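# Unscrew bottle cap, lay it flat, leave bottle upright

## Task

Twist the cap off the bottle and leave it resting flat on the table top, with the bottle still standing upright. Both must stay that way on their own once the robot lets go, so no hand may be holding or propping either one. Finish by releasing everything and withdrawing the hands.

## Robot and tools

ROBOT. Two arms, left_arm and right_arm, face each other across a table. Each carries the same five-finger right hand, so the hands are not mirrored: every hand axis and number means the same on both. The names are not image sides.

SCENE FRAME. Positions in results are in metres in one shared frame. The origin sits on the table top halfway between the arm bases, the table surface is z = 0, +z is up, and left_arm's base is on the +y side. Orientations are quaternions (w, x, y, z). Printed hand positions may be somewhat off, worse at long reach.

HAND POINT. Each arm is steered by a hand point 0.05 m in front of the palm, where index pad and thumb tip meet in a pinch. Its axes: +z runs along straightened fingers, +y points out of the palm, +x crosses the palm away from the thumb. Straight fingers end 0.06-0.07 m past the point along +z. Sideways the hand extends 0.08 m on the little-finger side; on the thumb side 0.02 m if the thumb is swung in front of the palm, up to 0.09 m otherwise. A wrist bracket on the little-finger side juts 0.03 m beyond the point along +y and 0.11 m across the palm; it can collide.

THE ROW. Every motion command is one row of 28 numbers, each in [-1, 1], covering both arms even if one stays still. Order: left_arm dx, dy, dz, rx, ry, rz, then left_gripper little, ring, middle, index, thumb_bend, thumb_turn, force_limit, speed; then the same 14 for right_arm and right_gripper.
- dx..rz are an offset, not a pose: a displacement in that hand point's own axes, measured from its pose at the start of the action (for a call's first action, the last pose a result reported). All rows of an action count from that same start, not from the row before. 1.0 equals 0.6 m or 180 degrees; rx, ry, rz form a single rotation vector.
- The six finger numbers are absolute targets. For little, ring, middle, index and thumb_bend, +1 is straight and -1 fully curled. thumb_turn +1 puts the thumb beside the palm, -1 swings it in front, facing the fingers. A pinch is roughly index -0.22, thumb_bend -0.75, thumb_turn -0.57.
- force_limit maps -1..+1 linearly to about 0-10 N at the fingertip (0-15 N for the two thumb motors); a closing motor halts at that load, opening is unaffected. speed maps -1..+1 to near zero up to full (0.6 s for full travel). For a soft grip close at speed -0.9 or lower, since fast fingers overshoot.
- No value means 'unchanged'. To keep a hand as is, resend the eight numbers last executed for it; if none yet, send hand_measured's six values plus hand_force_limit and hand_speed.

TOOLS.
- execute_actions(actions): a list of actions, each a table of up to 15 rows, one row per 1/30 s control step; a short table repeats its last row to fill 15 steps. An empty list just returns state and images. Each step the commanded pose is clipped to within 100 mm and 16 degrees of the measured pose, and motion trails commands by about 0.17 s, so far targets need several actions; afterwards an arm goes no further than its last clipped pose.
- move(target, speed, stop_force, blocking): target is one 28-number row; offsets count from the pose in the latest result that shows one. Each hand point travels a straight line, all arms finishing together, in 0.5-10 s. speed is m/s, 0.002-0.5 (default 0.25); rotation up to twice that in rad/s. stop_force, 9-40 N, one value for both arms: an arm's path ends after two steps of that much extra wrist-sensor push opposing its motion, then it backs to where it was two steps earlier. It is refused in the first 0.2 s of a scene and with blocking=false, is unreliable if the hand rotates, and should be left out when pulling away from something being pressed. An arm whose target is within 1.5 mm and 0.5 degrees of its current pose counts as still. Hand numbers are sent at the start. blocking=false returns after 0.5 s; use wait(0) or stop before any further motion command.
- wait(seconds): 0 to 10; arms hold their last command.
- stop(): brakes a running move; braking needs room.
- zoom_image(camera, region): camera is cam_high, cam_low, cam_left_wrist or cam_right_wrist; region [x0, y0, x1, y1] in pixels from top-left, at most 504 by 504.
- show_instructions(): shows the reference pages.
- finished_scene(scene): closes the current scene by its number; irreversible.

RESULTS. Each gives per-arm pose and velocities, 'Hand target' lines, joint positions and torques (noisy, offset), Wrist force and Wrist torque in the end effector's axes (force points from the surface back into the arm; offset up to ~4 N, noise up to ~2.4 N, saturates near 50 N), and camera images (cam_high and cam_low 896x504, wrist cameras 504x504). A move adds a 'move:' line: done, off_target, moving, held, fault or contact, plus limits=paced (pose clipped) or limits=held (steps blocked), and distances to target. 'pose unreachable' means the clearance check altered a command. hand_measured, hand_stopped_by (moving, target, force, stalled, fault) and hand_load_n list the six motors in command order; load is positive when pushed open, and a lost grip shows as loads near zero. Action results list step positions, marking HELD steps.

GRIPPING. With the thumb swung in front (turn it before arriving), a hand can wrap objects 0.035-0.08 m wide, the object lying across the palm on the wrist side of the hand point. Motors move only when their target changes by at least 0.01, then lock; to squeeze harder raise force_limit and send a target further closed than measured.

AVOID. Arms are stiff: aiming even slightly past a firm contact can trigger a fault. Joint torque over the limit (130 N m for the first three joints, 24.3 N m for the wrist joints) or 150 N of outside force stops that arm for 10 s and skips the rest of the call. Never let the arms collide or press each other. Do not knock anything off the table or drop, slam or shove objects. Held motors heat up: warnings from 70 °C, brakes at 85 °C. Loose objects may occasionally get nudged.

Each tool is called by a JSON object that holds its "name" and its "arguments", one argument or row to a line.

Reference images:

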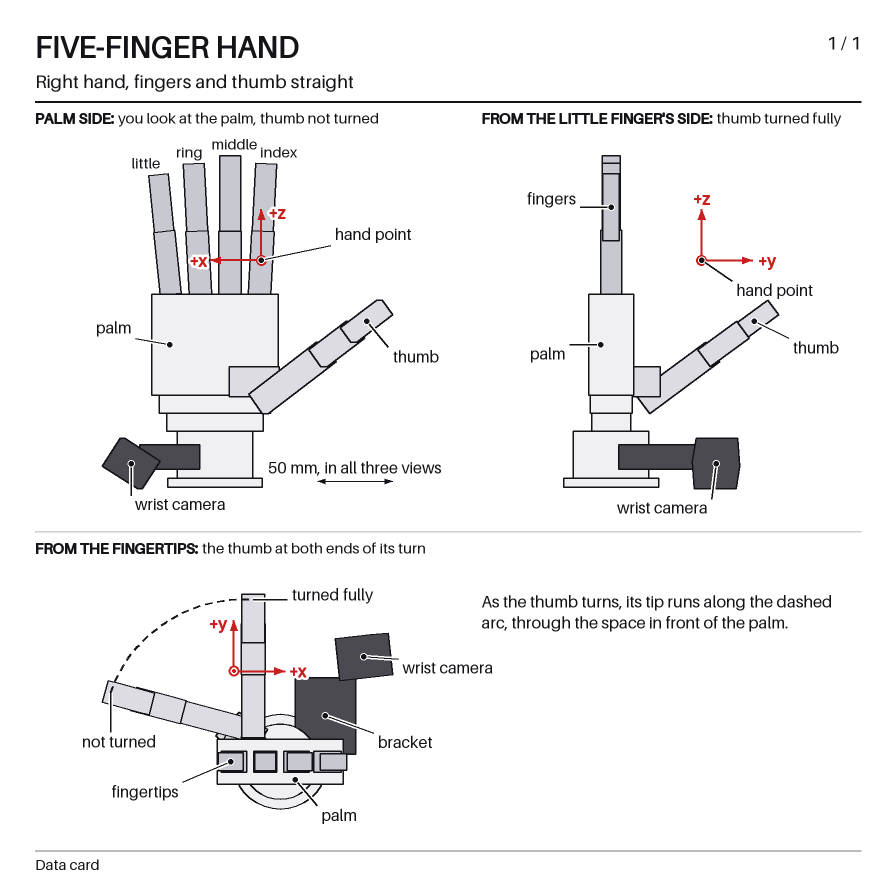

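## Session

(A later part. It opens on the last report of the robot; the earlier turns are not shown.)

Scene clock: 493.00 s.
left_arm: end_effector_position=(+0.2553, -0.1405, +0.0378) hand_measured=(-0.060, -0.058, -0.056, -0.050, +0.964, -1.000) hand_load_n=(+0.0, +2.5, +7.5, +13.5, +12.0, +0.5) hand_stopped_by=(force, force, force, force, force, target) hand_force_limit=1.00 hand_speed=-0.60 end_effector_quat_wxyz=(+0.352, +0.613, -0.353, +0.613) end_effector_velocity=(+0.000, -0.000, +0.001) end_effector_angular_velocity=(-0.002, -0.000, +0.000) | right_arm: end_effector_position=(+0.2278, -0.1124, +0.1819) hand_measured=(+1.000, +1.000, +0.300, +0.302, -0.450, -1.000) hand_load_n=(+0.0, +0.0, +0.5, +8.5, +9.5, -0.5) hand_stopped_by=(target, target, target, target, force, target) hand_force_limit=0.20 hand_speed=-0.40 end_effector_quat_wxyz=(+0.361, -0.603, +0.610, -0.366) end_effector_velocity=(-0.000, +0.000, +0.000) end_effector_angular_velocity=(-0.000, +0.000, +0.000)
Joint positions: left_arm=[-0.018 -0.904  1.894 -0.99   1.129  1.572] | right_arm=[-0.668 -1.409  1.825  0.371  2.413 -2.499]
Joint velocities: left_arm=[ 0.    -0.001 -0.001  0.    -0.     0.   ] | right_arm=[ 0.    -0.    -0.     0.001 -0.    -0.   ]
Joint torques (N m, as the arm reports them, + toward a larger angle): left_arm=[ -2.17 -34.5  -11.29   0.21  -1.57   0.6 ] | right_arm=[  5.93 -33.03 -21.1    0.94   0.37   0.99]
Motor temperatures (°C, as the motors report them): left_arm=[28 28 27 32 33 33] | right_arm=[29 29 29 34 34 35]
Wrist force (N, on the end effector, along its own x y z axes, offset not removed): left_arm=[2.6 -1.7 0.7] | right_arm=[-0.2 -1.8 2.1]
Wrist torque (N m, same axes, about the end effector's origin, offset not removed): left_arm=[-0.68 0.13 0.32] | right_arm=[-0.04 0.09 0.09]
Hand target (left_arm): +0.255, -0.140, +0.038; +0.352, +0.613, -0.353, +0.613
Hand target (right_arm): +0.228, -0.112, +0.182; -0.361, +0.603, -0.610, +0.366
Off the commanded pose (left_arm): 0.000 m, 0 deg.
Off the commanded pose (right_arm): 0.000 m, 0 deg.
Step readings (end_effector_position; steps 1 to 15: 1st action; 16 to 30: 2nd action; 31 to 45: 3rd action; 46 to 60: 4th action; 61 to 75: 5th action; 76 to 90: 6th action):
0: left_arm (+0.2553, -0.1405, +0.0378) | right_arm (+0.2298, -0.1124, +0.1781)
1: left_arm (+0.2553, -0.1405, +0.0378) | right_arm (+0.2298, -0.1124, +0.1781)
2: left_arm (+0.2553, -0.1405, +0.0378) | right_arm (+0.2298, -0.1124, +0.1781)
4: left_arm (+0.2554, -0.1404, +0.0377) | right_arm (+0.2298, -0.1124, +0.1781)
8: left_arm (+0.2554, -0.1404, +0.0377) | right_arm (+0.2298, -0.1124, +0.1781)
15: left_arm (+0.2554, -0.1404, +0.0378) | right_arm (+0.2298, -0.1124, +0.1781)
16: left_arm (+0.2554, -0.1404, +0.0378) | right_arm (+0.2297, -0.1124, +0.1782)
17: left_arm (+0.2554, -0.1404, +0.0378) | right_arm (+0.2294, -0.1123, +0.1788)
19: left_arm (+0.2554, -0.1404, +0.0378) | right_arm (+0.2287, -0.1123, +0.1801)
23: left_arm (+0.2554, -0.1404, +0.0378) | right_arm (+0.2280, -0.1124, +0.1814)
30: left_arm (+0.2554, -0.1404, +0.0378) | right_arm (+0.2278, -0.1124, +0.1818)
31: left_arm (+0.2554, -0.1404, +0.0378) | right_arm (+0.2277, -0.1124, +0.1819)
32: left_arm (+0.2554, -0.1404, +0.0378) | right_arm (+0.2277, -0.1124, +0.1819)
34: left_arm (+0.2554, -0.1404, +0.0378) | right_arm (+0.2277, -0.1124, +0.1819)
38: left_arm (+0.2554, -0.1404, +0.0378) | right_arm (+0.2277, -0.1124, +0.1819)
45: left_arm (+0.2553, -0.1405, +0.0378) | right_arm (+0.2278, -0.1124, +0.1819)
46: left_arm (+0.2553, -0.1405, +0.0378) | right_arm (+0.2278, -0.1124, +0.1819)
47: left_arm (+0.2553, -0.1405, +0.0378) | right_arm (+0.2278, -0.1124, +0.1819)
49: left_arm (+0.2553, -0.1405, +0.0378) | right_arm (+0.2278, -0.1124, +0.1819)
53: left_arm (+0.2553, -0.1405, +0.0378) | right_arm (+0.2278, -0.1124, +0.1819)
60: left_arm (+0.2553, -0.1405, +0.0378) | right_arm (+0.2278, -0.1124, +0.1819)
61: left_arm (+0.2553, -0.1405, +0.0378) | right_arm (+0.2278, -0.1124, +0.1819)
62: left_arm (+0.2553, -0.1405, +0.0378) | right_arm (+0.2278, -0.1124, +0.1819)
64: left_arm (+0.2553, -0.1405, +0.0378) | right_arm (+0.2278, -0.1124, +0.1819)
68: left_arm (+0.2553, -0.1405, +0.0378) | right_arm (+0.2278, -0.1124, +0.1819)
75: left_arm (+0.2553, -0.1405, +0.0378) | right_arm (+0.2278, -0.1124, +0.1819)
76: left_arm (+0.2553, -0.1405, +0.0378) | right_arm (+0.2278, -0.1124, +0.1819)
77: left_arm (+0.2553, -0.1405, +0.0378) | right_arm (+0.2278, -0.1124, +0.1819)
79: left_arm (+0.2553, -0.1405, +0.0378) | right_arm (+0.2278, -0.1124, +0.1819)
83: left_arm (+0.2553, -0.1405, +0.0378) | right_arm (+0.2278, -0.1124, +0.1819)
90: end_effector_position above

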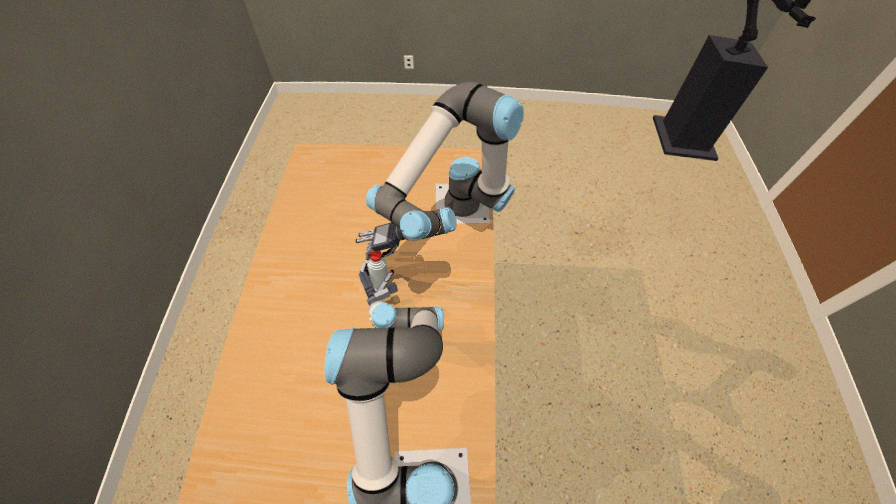

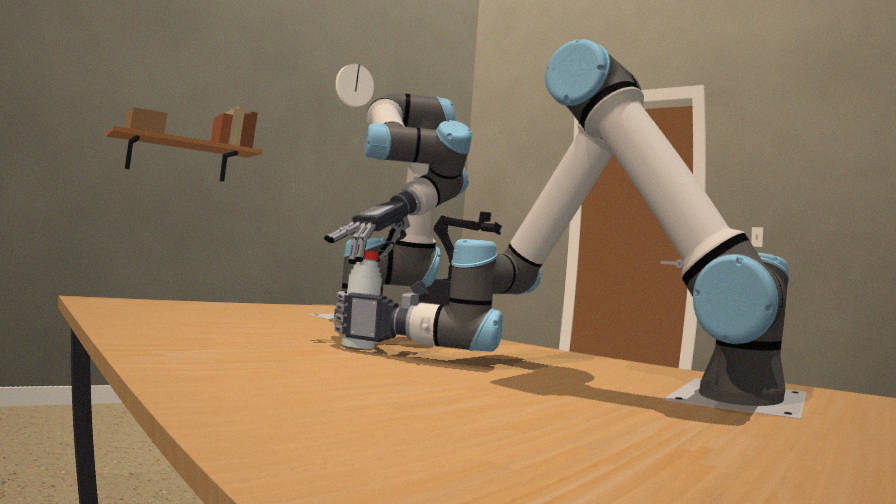

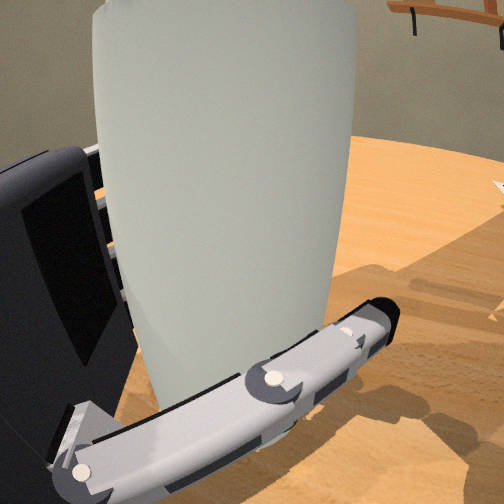

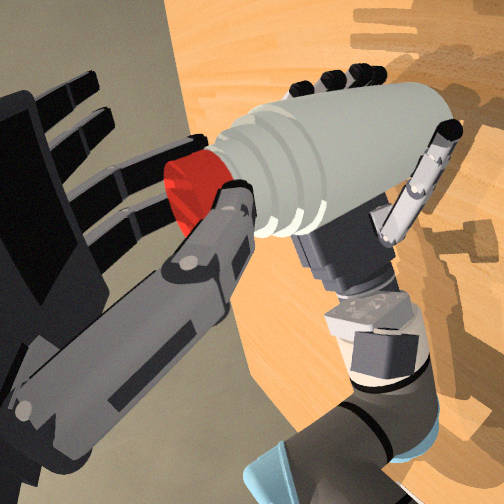

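{"name": "execute_actions", "arguments": {
  "actions": [
    [[0,0,0,0,0,0,-0.98,-0.98,-0.98,-0.98,-0.9,-1,1,-0.6, 0,0,0,0,0,0,1,1,-0.3,-0.3,-0.9,-1,0.5,-0.8]],
    [[0,0,0,0,0,0,-0.98,-0.98,-0.98,-0.98,-0.9,-1,1,-0.6, 0,0,0,0,0,0,1,1,-0.3,-0.3,-0.9,-1,0.5,-0.8]]
  ]
}}

{"name": "move", "arguments": {
  "target": [0,0,0,0,0,0,-0.98,-0.98,-0.98,-0.98,-0.9,-1,1,-0.6, 0.024,-0.0015,-0.001,0,-0.2887,-0.1667,1,1,-0.3,-0.3,-0.9,-1,0.5,-0.8],
  "speed": 0.2
}}

Scene clock: 499.73 s.
left_arm: end_effector_position=(+0.2553, -0.1405, +0.0378) hand_measured=(-0.060, -0.058, -0.056, -0.050, +0.964, -1.000) hand_load_n=(+0.0, +1.5, +6.5, +13.5, +12.0, +1.0) hand_stopped_by=(force, force, force, force, force, target) hand_force_limit=1.00 hand_speed=-0.60 end_effector_quat_wxyz=(+0.352, +0.613, -0.353, +0.613) end_effector_velocity=(-0.000, +0.001, -0.001) end_effector_angular_velocity=(+0.001, -0.000, -0.000) | right_arm: end_effector_position=(+0.2278, -0.1124, +0.1819) hand_measured=(+1.000, +1.000, +0.272, +0.302, -0.448, -1.000) hand_load_n=(+0.0, +0.0, +9.5, +5.5, +11.5, +0.0) hand_stopped_by=(target, target, force, force, force, target) hand_force_limit=0.50 hand_speed=-0.80 end_effector_quat_wxyz=(+0.361, -0.603, +0.610, -0.366) end_effector_velocity=(+0.000, -0.000, +0.000) end_effector_angular_velocity=(-0.000, -0.000, -0.001)
Joint positions: left_arm=[-0.018 -0.904  1.894 -0.99   1.129  1.572] | right_arm=[-0.668 -1.409  1.825  0.371  2.413 -2.499]
Joint velocities: left_arm=[-0.    -0.     0.003 -0.002  0.     0.   ] | right_arm=[ 0.     0.    -0.     0.     0.001  0.   ]
Joint torques (N m, as the arm reports them, + toward a larger angle): left_arm=[ -2.62 -35.35 -11.5    0.07  -1.73   0.55] | right_arm=[  6.54 -32.37 -20.4    1.05   0.27   0.99]
Motor temperatures (°C, as the motors report them): left_arm=[28 28 27 32 33 33] | right_arm=[29 29 29 34 34 35]
Wrist force (N, on the end effector, along its own x y z axes, offset not removed): left_arm=[4.8 5.1 -5.2] | right_arm=[0.8 -2.6 3.2]
Wrist torque (N m, same axes, about the end effector's origin, offset not removed): left_arm=[0.12 0.17 0.49] | right_arm=[0.52 0.01 -0.10]
Hand target (left_arm): +0.255, -0.140, +0.038; +0.352, +0.613, -0.353, +0.613
Hand target (right_arm): +0.228, -0.112, +0.182; -0.361, +0.603, -0.610, +0.366
Off the commanded pose (left_arm): 0.000 m, 0 deg.
Off the commanded pose (right_arm): 0.000 m, 0 deg.
Step readings (end_effector_position; steps 1 to 15: 1st action; 16 to 30: 2nd action):
0: left_arm (+0.2553, -0.1405, +0.0378) | right_arm (+0.2278, -0.1124, +0.1819)
1: left_arm (+0.2553, -0.1405, +0.0378) | right_arm (+0.2278, -0.1124, +0.1819)
2: left_arm (+0.2553, -0.1405, +0.0378) | right_arm (+0.2278, -0.1124, +0.1819)
4: left_arm (+0.2553, -0.1405, +0.0378) | right_arm (+0.2278, -0.1124, +0.1819)
8: left_arm (+0.2553, -0.1405, +0.0378) | right_arm (+0.2278, -0.1124, +0.1819)
15: left_arm (+0.2553, -0.1405, +0.0378) | right_arm (+0.2278, -0.1124, +0.1819)
16: left_arm (+0.2553, -0.1405, +0.0378) | right_arm (+0.2278, -0.1124, +0.1819)
17: left_arm (+0.2553, -0.1405, +0.0378) | right_arm (+0.2278, -0.1124, +0.1819)
19: left_arm (+0.2553, -0.1405, +0.0378) | right_arm (+0.2278, -0.1124, +0.1819)
23: left_arm (+0.2553, -0.1405, +0.0378) | right_arm (+0.2278, -0.1124, +0.1819)
30: end_effector_position above

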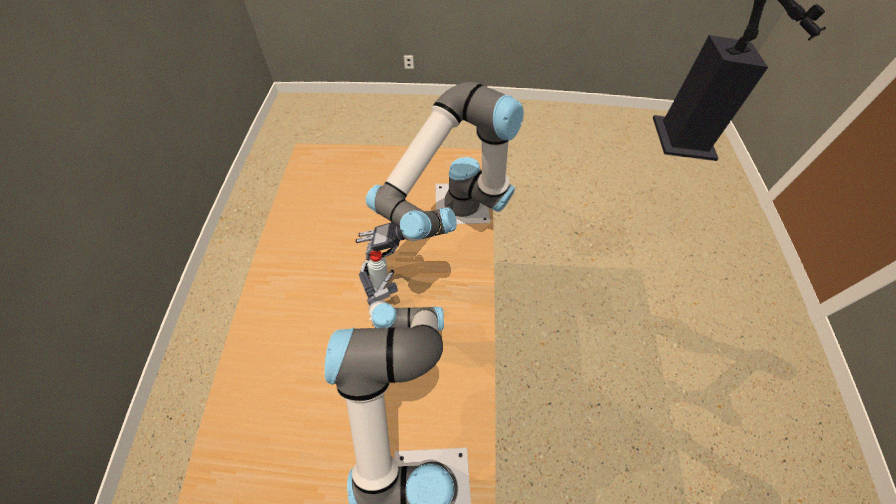

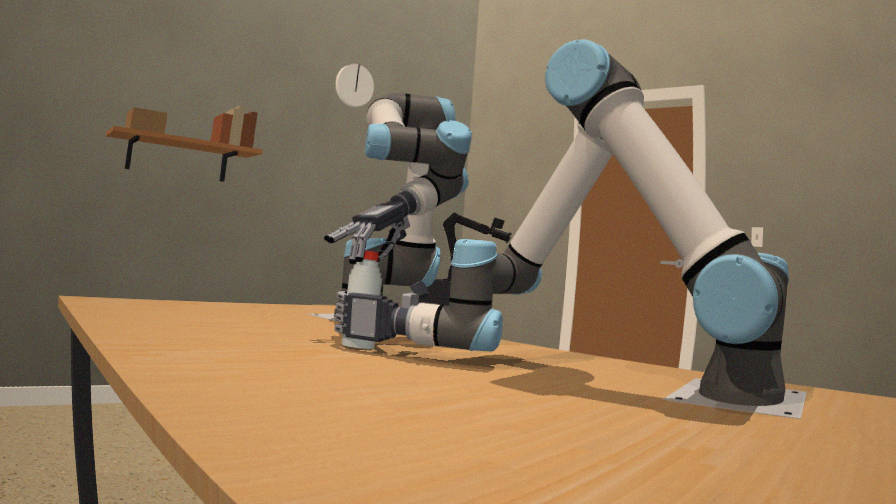

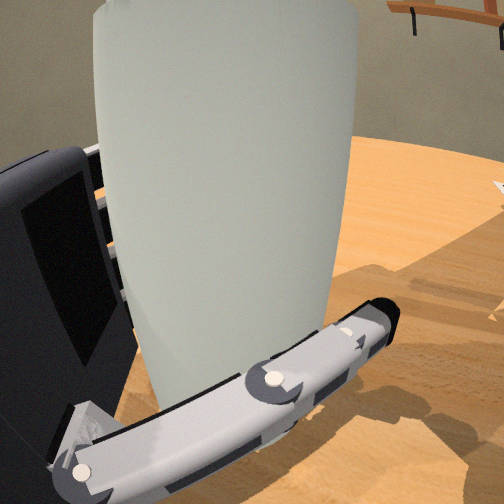

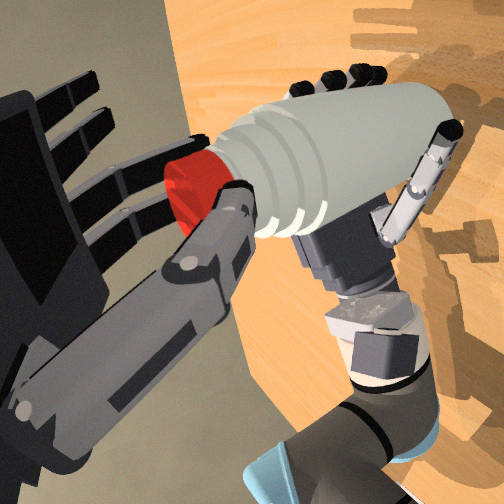

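Scene clock: 502.83 s.
left_arm: end_effector_position=(+0.2553, -0.1405, +0.0378) hand_measured=(-0.060, -0.058, -0.056, -0.050, +0.964, -1.000) hand_load_n=(+0.0, +0.5, +6.0, +13.0, +12.5, +2.5) hand_stopped_by=(force, force, force, force, force, target) hand_force_limit=1.00 hand_speed=-0.60 end_effector_quat_wxyz=(+0.352, +0.613, -0.353, +0.613) end_effector_velocity=(+0.000, -0.001, +0.001) end_effector_angular_velocity=(-0.002, -0.000, -0.000) | right_arm: end_effector_position=(+0.2278, -0.1269, +0.1828) hand_measured=(+1.000, +1.000, +0.272, +0.302, -0.448, -1.000) hand_load_n=(+0.0, +0.0, +8.5, +4.5, +12.0, -1.0) hand_stopped_by=(target, target, force, force, force, target) hand_force_limit=0.50 hand_speed=-0.80 end_effector_quat_wxyz=(+0.485, -0.833, +0.222, -0.147) end_effector_velocity=(+0.001, +0.000, +0.001) end_effector_angular_velocity=(+0.000, -0.001, +0.015)
Joint positions: left_arm=[-0.018 -0.904  1.894 -0.99   1.129  1.572] | right_arm=[-1.333 -1.686  2.067  0.242  0.985 -3.552]
Joint velocities: left_arm=[ 0.     0.    -0.001 -0.001  0.    -0.   ] | right_arm=[-0.008  0.006 -0.005  0.007 -0.018 -0.016]
Joint torques (N m, as the arm reports them, + toward a larger angle): left_arm=[ -2.57 -35.22 -12.03   0.19  -1.48   0.46] | right_arm=[ -1.72  -4.28 -23.91   4.62  -4.57  -1.75]
Motor temperatures (°C, as the motors report them): left_arm=[28 28 27 32 33 33] | right_arm=[29 29 29 34 34 35]
Wrist force (N, on the end effector, along its own x y z axes, offset not removed): left_arm=[6.9 7.0 -7.7] | right_arm=[9.4 1.3 1.9]
Wrist torque (N m, same axes, about the end effector's origin, offset not removed): left_arm=[0.10 1.00 0.39] | right_arm=[0.34 -0.02 0.12]
Hand target (left_arm): +0.255, -0.140, +0.038; +0.352, +0.613, -0.353, +0.613
Hand target (right_arm): +0.228, -0.127, +0.183; -0.485, +0.833, -0.222, +0.146
Off the commanded pose (left_arm): 0.000 m, 0 deg.
Off the commanded pose (right_arm): 0.000 m, 0 deg.
move: done

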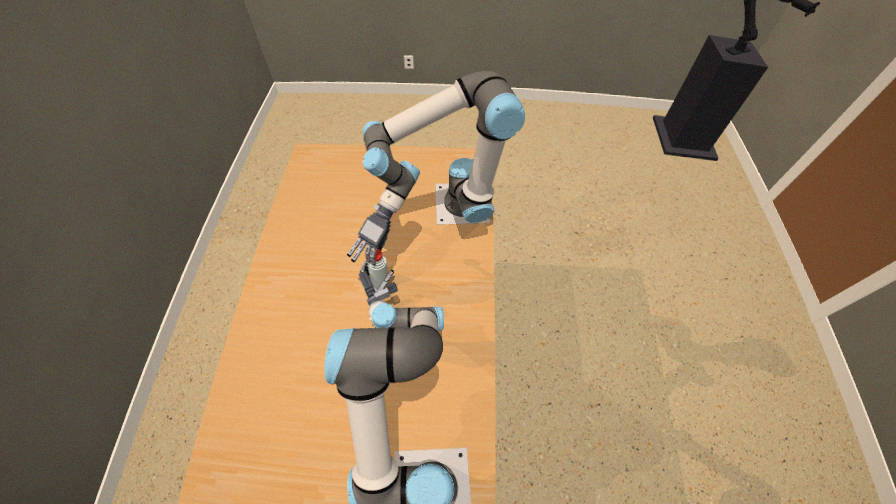

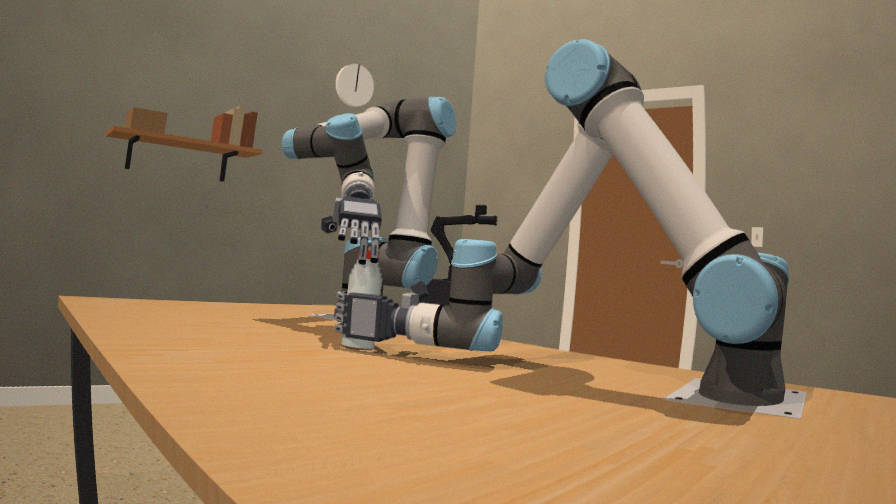

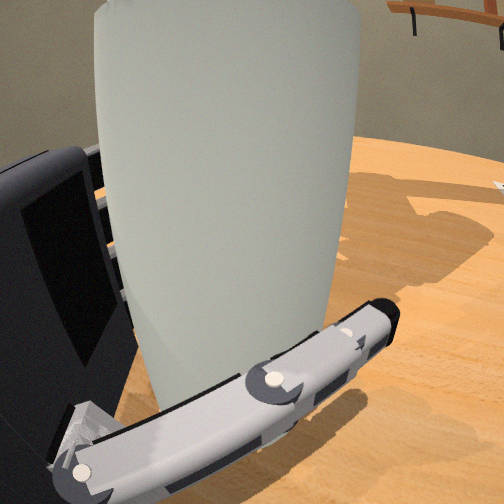

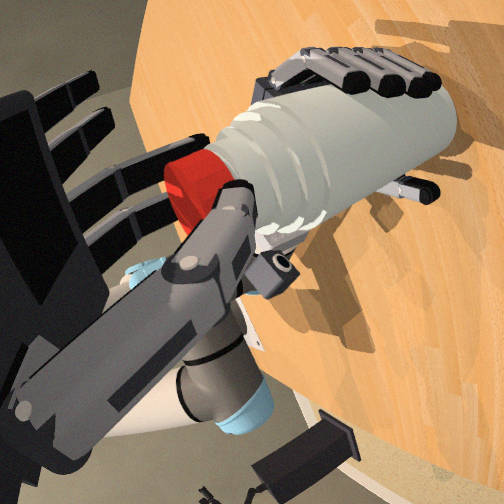

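{"name": "move", "arguments": {
  "target": [0,0,0,0,0,0,-0.98,-0.98,-0.98,-0.98,-0.9,-1,1,-0.6, 0.029,-0.0015,-0.001,0,-0.2887,-0.1667,1,1,-0.3,-0.3,-0.9,-1,0.5,-0.8],
  "speed": 0.2
}}

Scene clock: 507.47 s.
left_arm: end_effector_position=(+0.2553, -0.1405, +0.0378) hand_measured=(-0.060, -0.058, -0.056, -0.050, +0.964, -1.000) hand_load_n=(+2.0, +5.0, +7.5, +11.0, +11.5, -1.5) hand_stopped_by=(force, force, force, force, force, target) hand_force_limit=1.00 hand_speed=-0.60 end_effector_quat_wxyz=(+0.352, +0.613, -0.353, +0.613) end_effector_velocity=(+0.000, -0.001, +0.000) end_effector_angular_velocity=(-0.001, -0.000, -0.000) | right_arm: end_effector_position=(+0.2422, -0.1360, +0.1839) hand_measured=(+1.000, +1.000, +0.272, +0.302, -0.448, -1.000) hand_load_n=(+0.0, +0.0, +7.5, +6.0, +11.5, +1.0) hand_stopped_by=(target, target, force, force, force, target) hand_force_limit=0.50 hand_speed=-0.80 end_effector_quat_wxyz=(-0.479, +0.841, +0.226, -0.112) end_effector_velocity=(+0.000, -0.000, +0.000) end_effector_angular_velocity=(+0.001, +0.002, +0.015)
Joint positions: left_arm=[-0.018 -0.904  1.894 -0.99   1.129  1.572] | right_arm=[-1.439 -1.074  1.641  1.416  0.597 -5.233]
Joint velocities: left_arm=[-0.     0.    -0.001  0.     0.     0.   ] | right_arm=[ 0.001  0.007 -0.005  0.019  0.004 -0.024]
Joint torques (N m, as the arm reports them, + toward a larger angle): left_arm=[ -1.71 -33.89 -11.03  -1.54  -1.48   0.26] | right_arm=[  7.86 -25.44 -22.03   5.05   2.2   -2.45]
Motor temperatures (°C, as the motors report them): left_arm=[28 28 27 32 33 33] | right_arm=[29 29 29 34 34 35]
Wrist force (N, on the end effector, along its own x y z axes, offset not removed): left_arm=[-1.1 2.7 -1.0] | right_arm=[-0.3 -1.6 2.2]
Wrist torque (N m, same axes, about the end effector's origin, offset not removed): left_arm=[0.51 -0.12 0.29] | right_arm=[0.12 0.68 -0.22]
Hand target (left_arm): +0.255, -0.140, +0.038; +0.352, +0.613, -0.353, +0.613
Hand target (right_arm): +0.242, -0.136, +0.184; -0.479, +0.840, +0.227, -0.113
Off the commanded pose (left_arm): 0.000 m, 0 deg.
Off the commanded pose (right_arm): 0.001 m, 0 deg.
move: done

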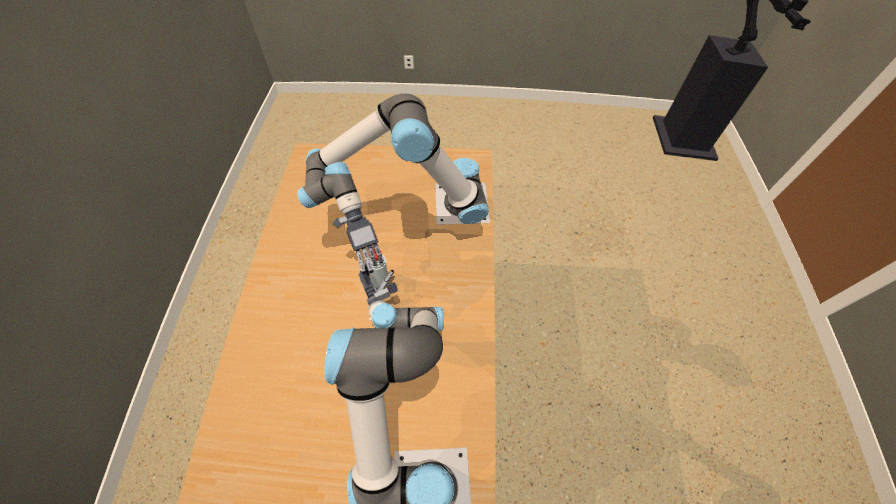

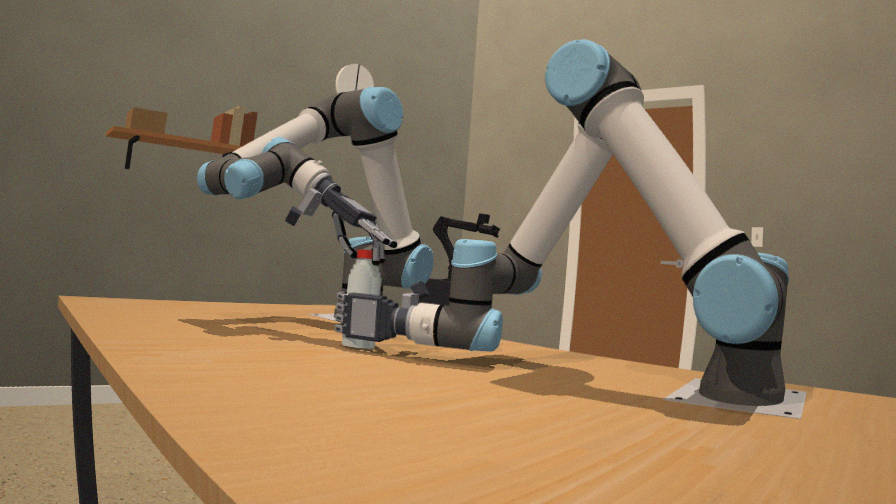

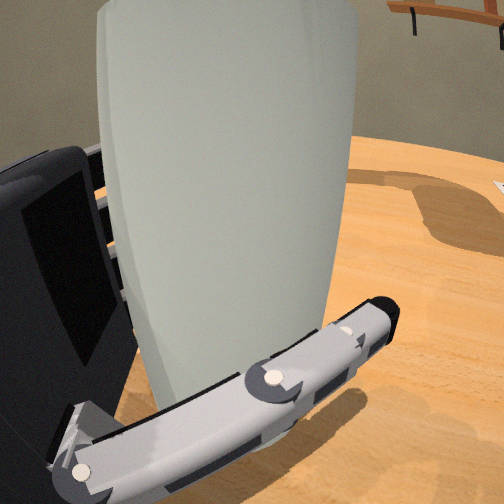

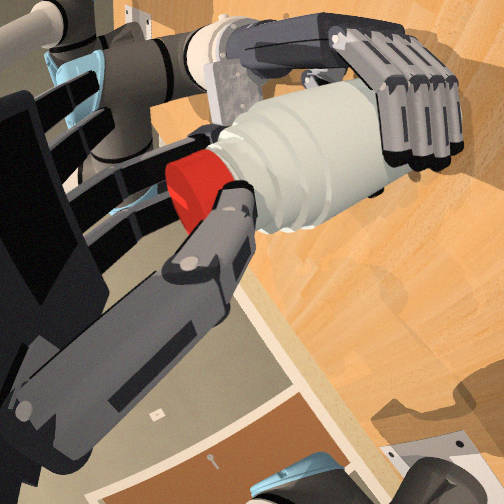

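{"name": "execute_actions", "arguments": {
  "actions": [
    [[0,0,0,0,0,0,-0.98,-0.98,-0.98,-0.98,-0.9,-1,1,-0.6, 0,0,0,0,0,0,1,1,0.65,0.65,0.3,-1,0.3,1]]
  ]
}}

{"name": "move", "arguments": {
  "target": [0,0,0,0,0,0,-0.98,-0.98,-0.98,-0.98,-0.9,-1,1,-0.6, -0.001,-0.0244,0.0389,0,0.577,0.333,1,1,0.65,0.65,0.3,-1,0.3,1],
  "speed": 0.3
}}

{"name": "zoom_image", "arguments": {
  "camera": "cam_low",
  "region": [290,160,470,300]
}}

Scene clock: 511.60 s.
left_arm: end_effector_position=(+0.2553, -0.1405, +0.0378) hand_measured=(-0.060, -0.058, -0.056, -0.050, +0.964, -1.000) hand_load_n=(+0.5, +3.5, +7.0, +11.5, +11.5, -0.5) hand_stopped_by=(force, force, force, force, force, target) hand_force_limit=1.00 hand_speed=-0.60 end_effector_quat_wxyz=(+0.352, +0.613, -0.353, +0.613) end_effector_velocity=(+0.000, -0.000, +0.001) end_effector_angular_velocity=(-0.002, -0.000, +0.000) | right_arm: end_effector_position=(+0.2422, -0.1360, +0.1839) hand_measured=(+1.000, +1.000, +0.650, +0.650, +0.300, -1.000) hand_load_n=(+0.0, +0.0, +0.0, +0.0, +0.0, +0.0) hand_stopped_by=(target, target, target, target, moving, target) hand_force_limit=0.30 hand_speed=1.00 end_effector_quat_wxyz=(-0.479, +0.840, +0.226, -0.112) end_effector_velocity=(-0.000, -0.000, -0.000) end_effector_angular_velocity=(-0.001, +0.001, -0.000)
Joint positions: left_arm=[-0.018 -0.904  1.894 -0.99   1.129  1.572] | right_arm=[-1.438 -1.074  1.641  1.417  0.597 -5.233]
Joint velocities: left_arm=[ 0.    -0.    -0.001 -0.001 -0.     0.   ] | right_arm=[-0.    -0.     0.001 -0.     0.001  0.001]
Joint torques (N m, as the arm reports them, + toward a larger angle): left_arm=[ -1.66 -34.07 -11.96  -1.8   -1.1    0.63] | right_arm=[ -6.18 -44.35  -7.94   0.03  -3.05   2.12]
Motor temperatures (°C, as the motors report them): left_arm=[28 28 27 32 33 33] | right_arm=[29 29 29 34 34 35]
Wrist force (N, on the end effector, along its own x y z axes, offset not removed): left_arm=[2.0 -4.1 0.6] | right_arm=[-0.8 2.3 -1.7]
Wrist torque (N m, same axes, about the end effector's origin, offset not removed): left_arm=[-0.53 -0.01 0.00] | right_arm=[0.56 0.22 0.00]
Hand target (left_arm): +0.255, -0.140, +0.038; +0.352, +0.613, -0.353, +0.613
Hand target (right_arm): +0.242, -0.136, +0.184; -0.479, +0.841, +0.226, -0.112
Off the commanded pose (left_arm): 0.000 m, 0 deg.
Off the commanded pose (right_arm): 0.000 m, 0 deg.
Step readings (end_effector_position):
0: left_arm (+0.2553, -0.1405, +0.0378) | right_arm (+0.2422, -0.1360, +0.1839)
1: left_arm (+0.2553, -0.1405, +0.0378) | right_arm (+0.2422, -0.1360, +0.1839)
2: left_arm (+0.2553, -0.1405, +0.0378) | right_arm (+0.2422, -0.1360, +0.1839)
4: left_arm (+0.2553, -0.1405, +0.0378) | right_arm (+0.2422, -0.1360, +0.1838)
8: left_arm (+0.2553, -0.1405, +0.0378) | right_arm (+0.2421, -0.1360, +0.1838)
15: end_effector_position above

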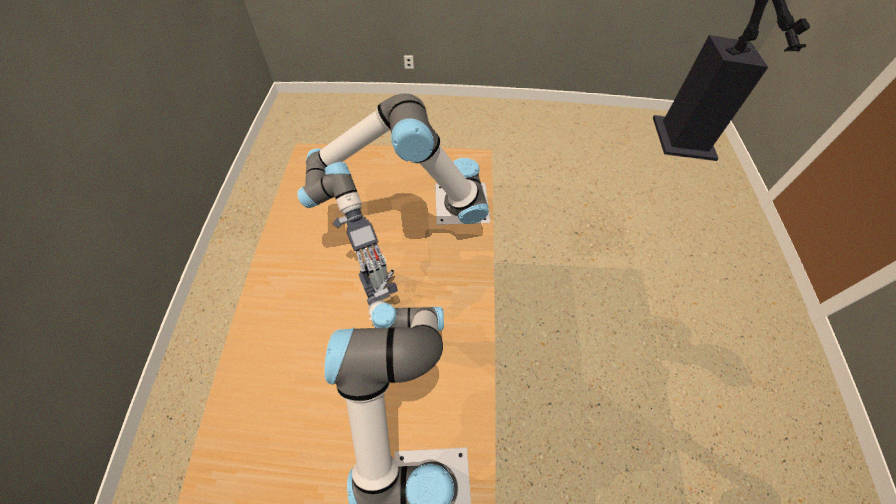

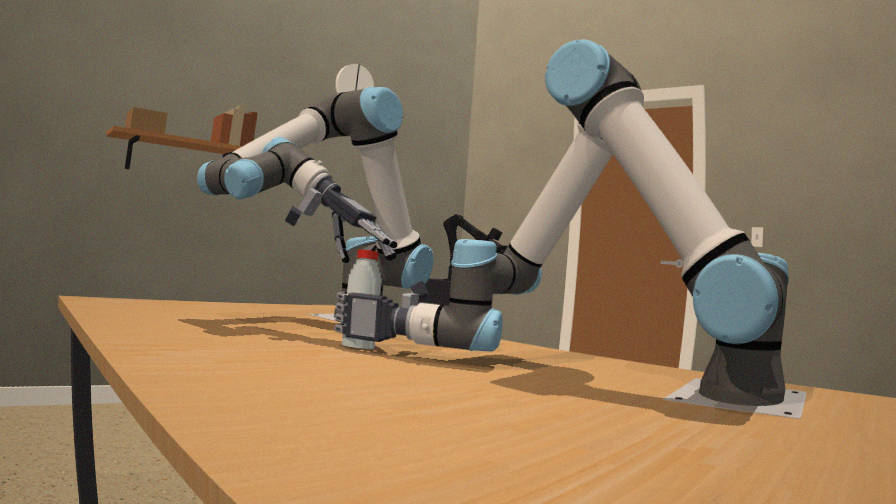

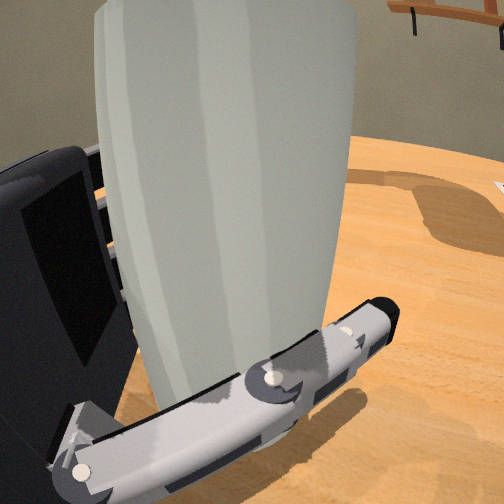

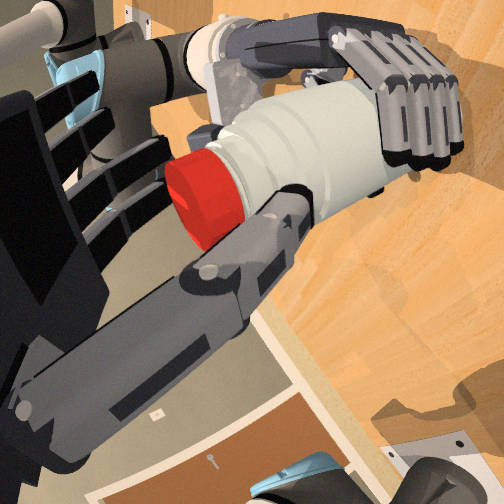

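Scene clock: 515.70 s.
left_arm: end_effector_position=(+0.2553, -0.1405, +0.0378) hand_measured=(-0.060, -0.058, -0.056, -0.050, +0.964, -1.000) hand_load_n=(+0.5, +3.5, +7.0, +11.5, +11.5, -0.5) hand_stopped_by=(force, force, force, force, force, target) hand_force_limit=1.00 hand_speed=-0.60 end_effector_quat_wxyz=(+0.352, +0.613, -0.353, +0.613) end_effector_velocity=(+0.000, +0.000, -0.000) end_effector_angular_velocity=(+0.001, -0.000, +0.000) | right_arm: end_effector_position=(+0.2284, -0.1119, +0.1851) hand_measured=(+1.000, +1.000, +0.650, +0.650, +0.300, -1.000) hand_load_n=(+0.0, +0.0, +0.0, +0.0, +0.0, +0.0) hand_stopped_by=(target, target, target, target, target, target) hand_force_limit=0.30 hand_speed=1.00 end_effector_quat_wxyz=(+0.362, -0.602, +0.610, -0.366) end_effector_velocity=(-0.000, +0.000, +0.000) end_effector_angular_velocity=(-0.000, +0.003, -0.014)
Joint positions: left_arm=[-0.018 -0.904  1.894 -0.99   1.129  1.572] | right_arm=[-0.669 -1.411  1.819  0.377  2.414 -2.501]
Joint velocities: left_arm=[0.    0.    0.001 0.    0.    0.   ] | right_arm=[ 0.004  0.011 -0.011  0.02   0.011  0.023]
Joint torques (N m, as the arm reports them, + toward a larger angle): left_arm=[ -2.04 -34.98 -11.33  -1.53  -1.05   0.4 ] | right_arm=[  8.26 -17.53 -24.25   3.77   3.15   1.87]
Motor temperatures (°C, as the motors report them): left_arm=[28 28 27 32 33 33] | right_arm=[29 29 29 34 34 35]
Wrist force (N, on the end effector, along its own x y z axes, offset not removed): left_arm=[1.8 -2.1 -1.3] | right_arm=[1.3 1.6 -3.4]
Wrist torque (N m, same axes, about the end effector's origin, offset not removed): left_arm=[-0.18 -0.19 0.06] | right_arm=[0.64 0.00 0.17]
Hand target (left_arm): +0.255, -0.140, +0.038; +0.352, +0.613, -0.353, +0.613
Hand target (right_arm): +0.228, -0.112, +0.185; -0.361, +0.602, -0.611, +0.366
Off the commanded pose (left_arm): 0.000 m, 0 deg.
Off the commanded pose (right_arm): 0.001 m, 0 deg.
move: done

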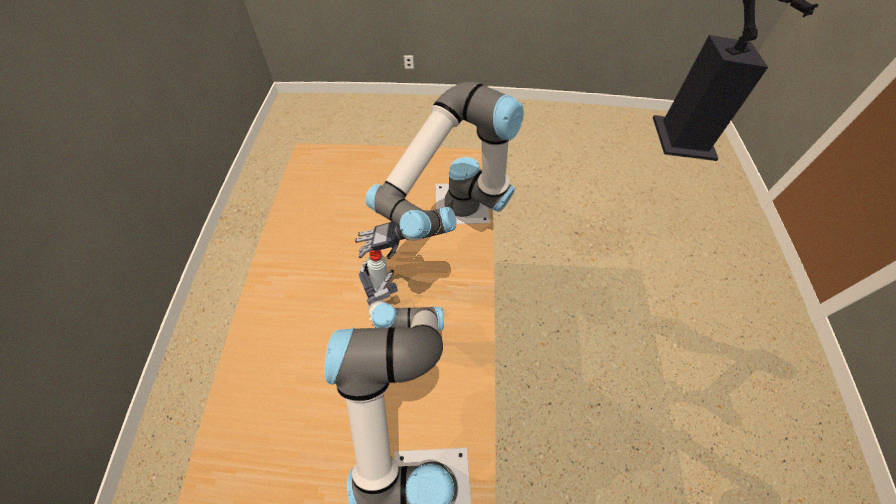

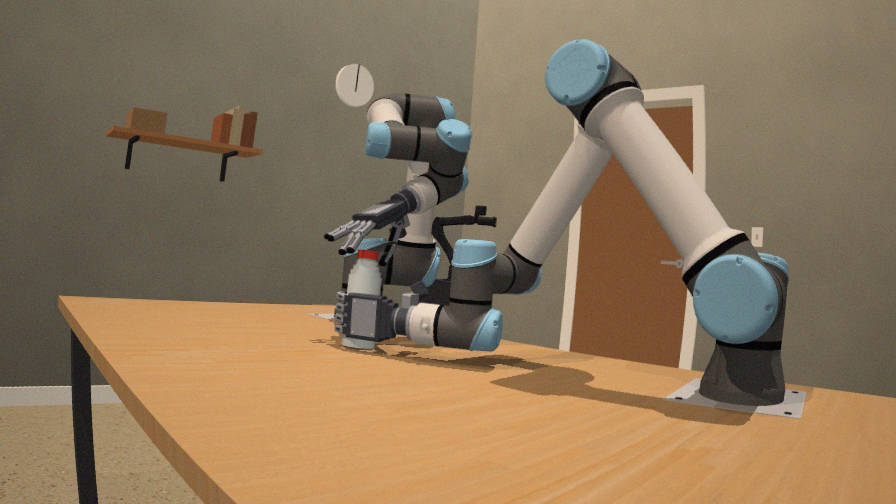

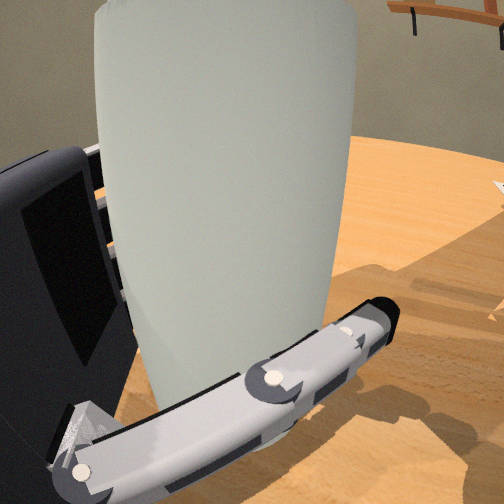

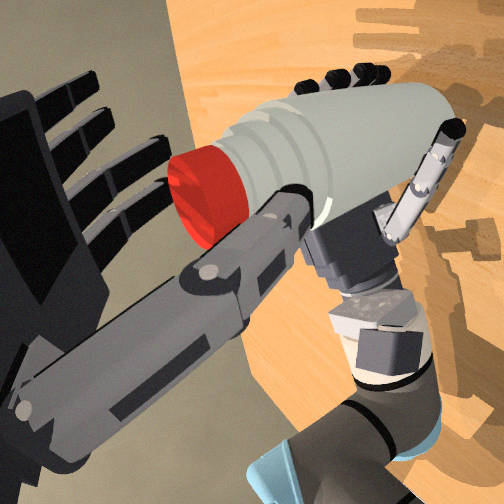

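Region (290, 160, 470, 300) of cam_low's 896x504 image, scaled by 2.800, with more detail than that image has.

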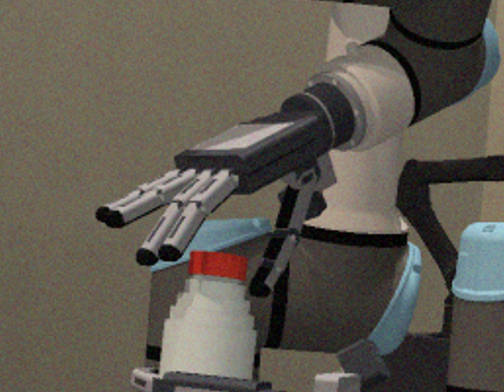

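{"name": "execute_actions", "arguments": {
  "actions": [
    [[0,0,0,0,0,0,-0.98,-0.98,-0.98,-0.98,-0.9,-1,1,-0.6, 0,0.0015,0.001,0,0,0,1,1,0.3,0.3,-0.8,-1,0.2,-0.2]],
    [[0,0,0,0,0,0,-0.98,-0.98,-0.98,-0.98,-0.9,-1,1,-0.6, 0,0,0,0,0,0,1,1,0.3,0.3,-0.8,-1,0.2,-0.2]],
    [[0,0,0,0,0,0,-0.98,-0.98,-0.98,-0.98,-0.9,-1,1,-0.6, 0,0,0,0,0,0,1,1,-0.3,-0.3,-0.9,-1,0.5,-0.8]],
    [[0,0,0,0,0,0,-0.98,-0.98,-0.98,-0.98,-0.9,-1,1,-0.6, 0,0,0,0,0,0,1,1,-0.3,-0.3,-0.9,-1,0.5,-0.8]]
  ]
}}

{"name": "zoom_image", "arguments": {
  "camera": "cam_low",
  "region": [290,160,470,300]
}}

Scene clock: 522.23 s.
left_arm: end_effector_position=(+0.2553, -0.1405, +0.0378) hand_measured=(-0.060, -0.058, -0.056, -0.050, +0.964, -1.000) hand_load_n=(+0.5, +3.0, +6.5, +11.5, +11.5, +0.0) hand_stopped_by=(force, force, force, force, force, target) hand_force_limit=1.00 hand_speed=-0.60 end_effector_quat_wxyz=(+0.352, +0.613, -0.353, +0.613) end_effector_velocity=(-0.000, +0.000, +0.001) end_effector_angular_velocity=(-0.000, -0.000, +0.000) | right_arm: end_effector_position=(+0.2285, -0.1119, +0.1840) hand_measured=(+1.000, +1.000, +0.272, +0.282, -0.436, -1.000) hand_load_n=(+0.0, +0.0, +8.5, +7.0, +12.0, +0.0) hand_stopped_by=(target, target, force, force, force, target) hand_force_limit=0.50 hand_speed=-0.80 end_effector_quat_wxyz=(+0.362, -0.602, +0.610, -0.366) end_effector_velocity=(+0.000, +0.000, +0.000) end_effector_angular_velocity=(+0.001, -0.000, -0.000)
Joint positions: left_arm=[-0.018 -0.904  1.894 -0.99   1.129  1.572] | right_arm=[-0.669 -1.41   1.821  0.374  2.414 -2.501]
Joint velocities: left_arm=[-0.    -0.001  0.     0.    -0.     0.   ] | right_arm=[-0.    -0.    -0.    -0.001 -0.     0.   ]
Joint torques (N m, as the arm reports them, + toward a larger angle): left_arm=[ -1.74 -34.93 -10.79  -1.78  -1.12   0.69] | right_arm=[ -4.68 -29.99 -14.03  -0.45  -0.78  -1.89]
Motor temperatures (°C, as the motors report them): left_arm=[28 28 27 32 33 33] | right_arm=[29 29 29 34 34 35]
Wrist force (N, on the end effector, along its own x y z axes, offset not removed): left_arm=[1.0 4.5 -3.0] | right_arm=[0.6 -5.3 -1.7]
Wrist torque (N m, same axes, about the end effector's origin, offset not removed): left_arm=[0.29 0.55 0.32] | right_arm=[0.27 -0.20 0.04]
Hand target (left_arm): +0.255, -0.140, +0.038; +0.352, +0.613, -0.353, +0.613
Hand target (right_arm): +0.228, -0.112, +0.184; -0.362, +0.602, -0.610, +0.366
Off the commanded pose (left_arm): 0.000 m, 0 deg.
Off the commanded pose (right_arm): 0.000 m, 0 deg.
Step readings (end_effector_position; steps 1 to 15: 1st action; 16 to 30: 2nd action; 31 to 45: 3rd action; 46 to 60: 4th action):
0: left_arm (+0.2553, -0.1405, +0.0378) | right_arm (+0.2284, -0.1119, +0.1851)
1: left_arm (+0.2553, -0.1405, +0.0378) | right_arm (+0.2284, -0.1119, +0.1851)
2: left_arm (+0.2553, -0.1405, +0.0378) | right_arm (+0.2284, -0.1119, +0.1849)
4: left_arm (+0.2553, -0.1405, +0.0378) | right_arm (+0.2284, -0.1119, +0.1845)
8: left_arm (+0.2553, -0.1405, +0.0378) | right_arm (+0.2285, -0.1119, +0.1841)
15: left_arm (+0.2553, -0.1405, +0.0378) | right_arm (+0.2285, -0.1119, +0.1840)
16: left_arm (+0.2553, -0.1405, +0.0378) | right_arm (+0.2285, -0.1119, +0.1840)
17: left_arm (+0.2553, -0.1405, +0.0378) | right_arm (+0.2285, -0.1119, +0.1840)
19: left_arm (+0.2553, -0.1405, +0.0378) | right_arm (+0.2285, -0.1119, +0.1840)
23: left_arm (+0.2553, -0.1405, +0.0378) | right_arm (+0.2285, -0.1119, +0.1840)
30: left_arm (+0.2553, -0.1405, +0.0378) | right_arm (+0.2285, -0.1119, +0.1840)
31: left_arm (+0.2553, -0.1405, +0.0378) | right_arm (+0.2285, -0.1119, +0.1840)
32: left_arm (+0.2553, -0.1405, +0.0378) | right_arm (+0.2285, -0.1119, +0.1840)
34: left_arm (+0.2553, -0.1405, +0.0378) | right_arm (+0.2285, -0.1119, +0.1840)
38: left_arm (+0.2553, -0.1405, +0.0378) | right_arm (+0.2285, -0.1119, +0.1840)
45: left_arm (+0.2553, -0.1405, +0.0378) | right_arm (+0.2285, -0.1119, +0.1840)
46: left_arm (+0.2553, -0.1405, +0.0378) | right_arm (+0.2285, -0.1119, +0.1840)
47: left_arm (+0.2553, -0.1405, +0.0378) | right_arm (+0.2285, -0.1119, +0.1840)
49: left_arm (+0.2553, -0.1405, +0.0378) | right_arm (+0.2285, -0.1119, +0.1840)
53: left_arm (+0.2553, -0.1405, +0.0378) | right_arm (+0.2285, -0.1119, +0.1840)
60: end_effector_position above

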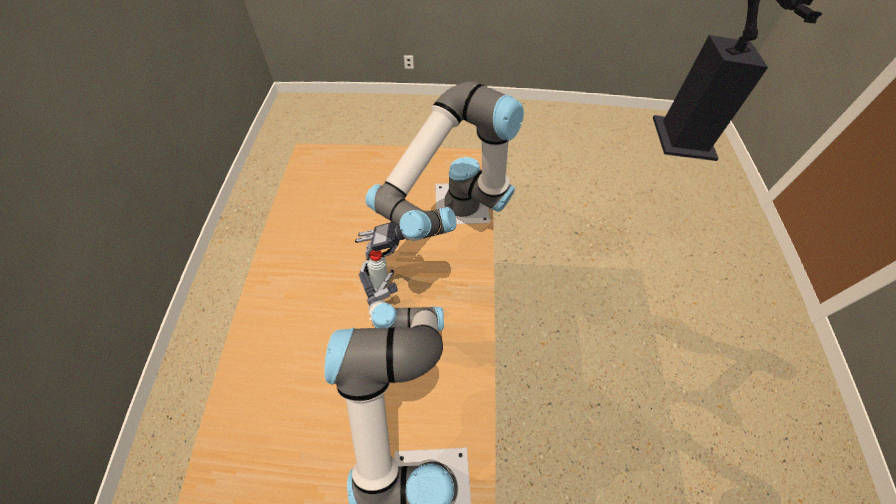

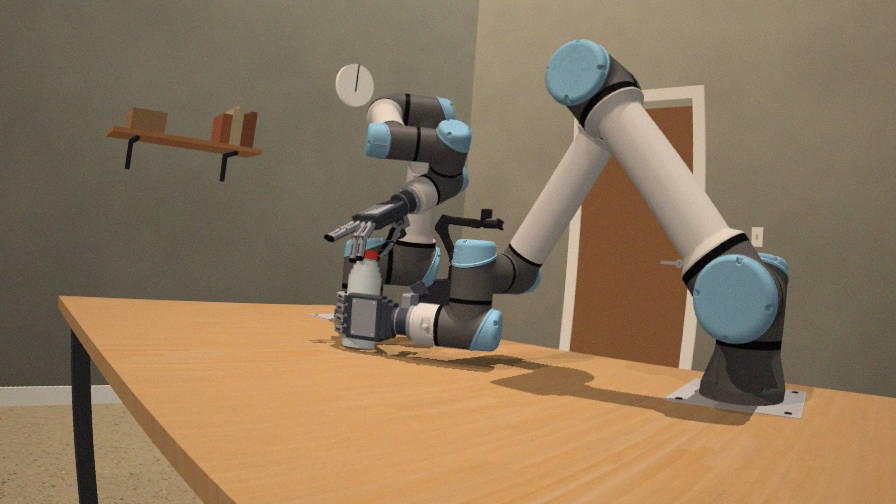

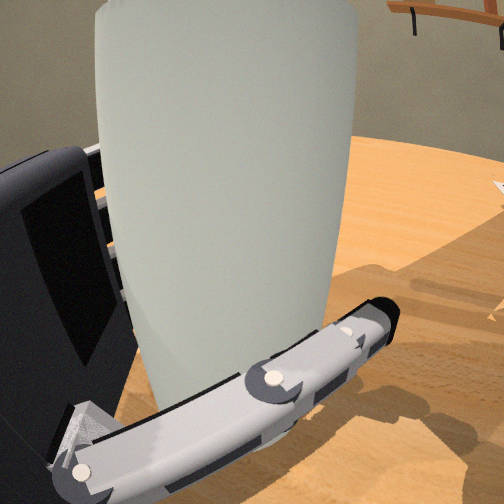

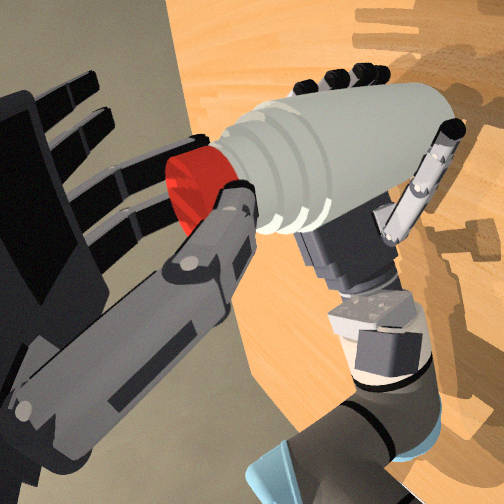

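Region (290, 160, 470, 300) of cam_low's 896x504 image, scaled by 2.800, with more detail than that image has.

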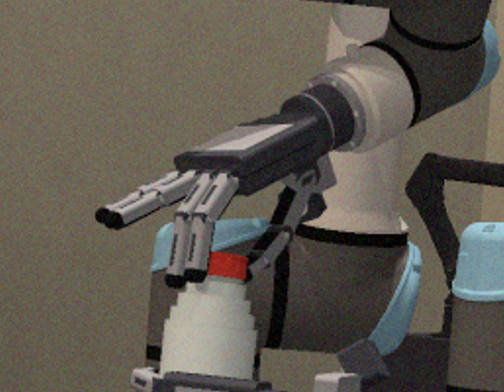

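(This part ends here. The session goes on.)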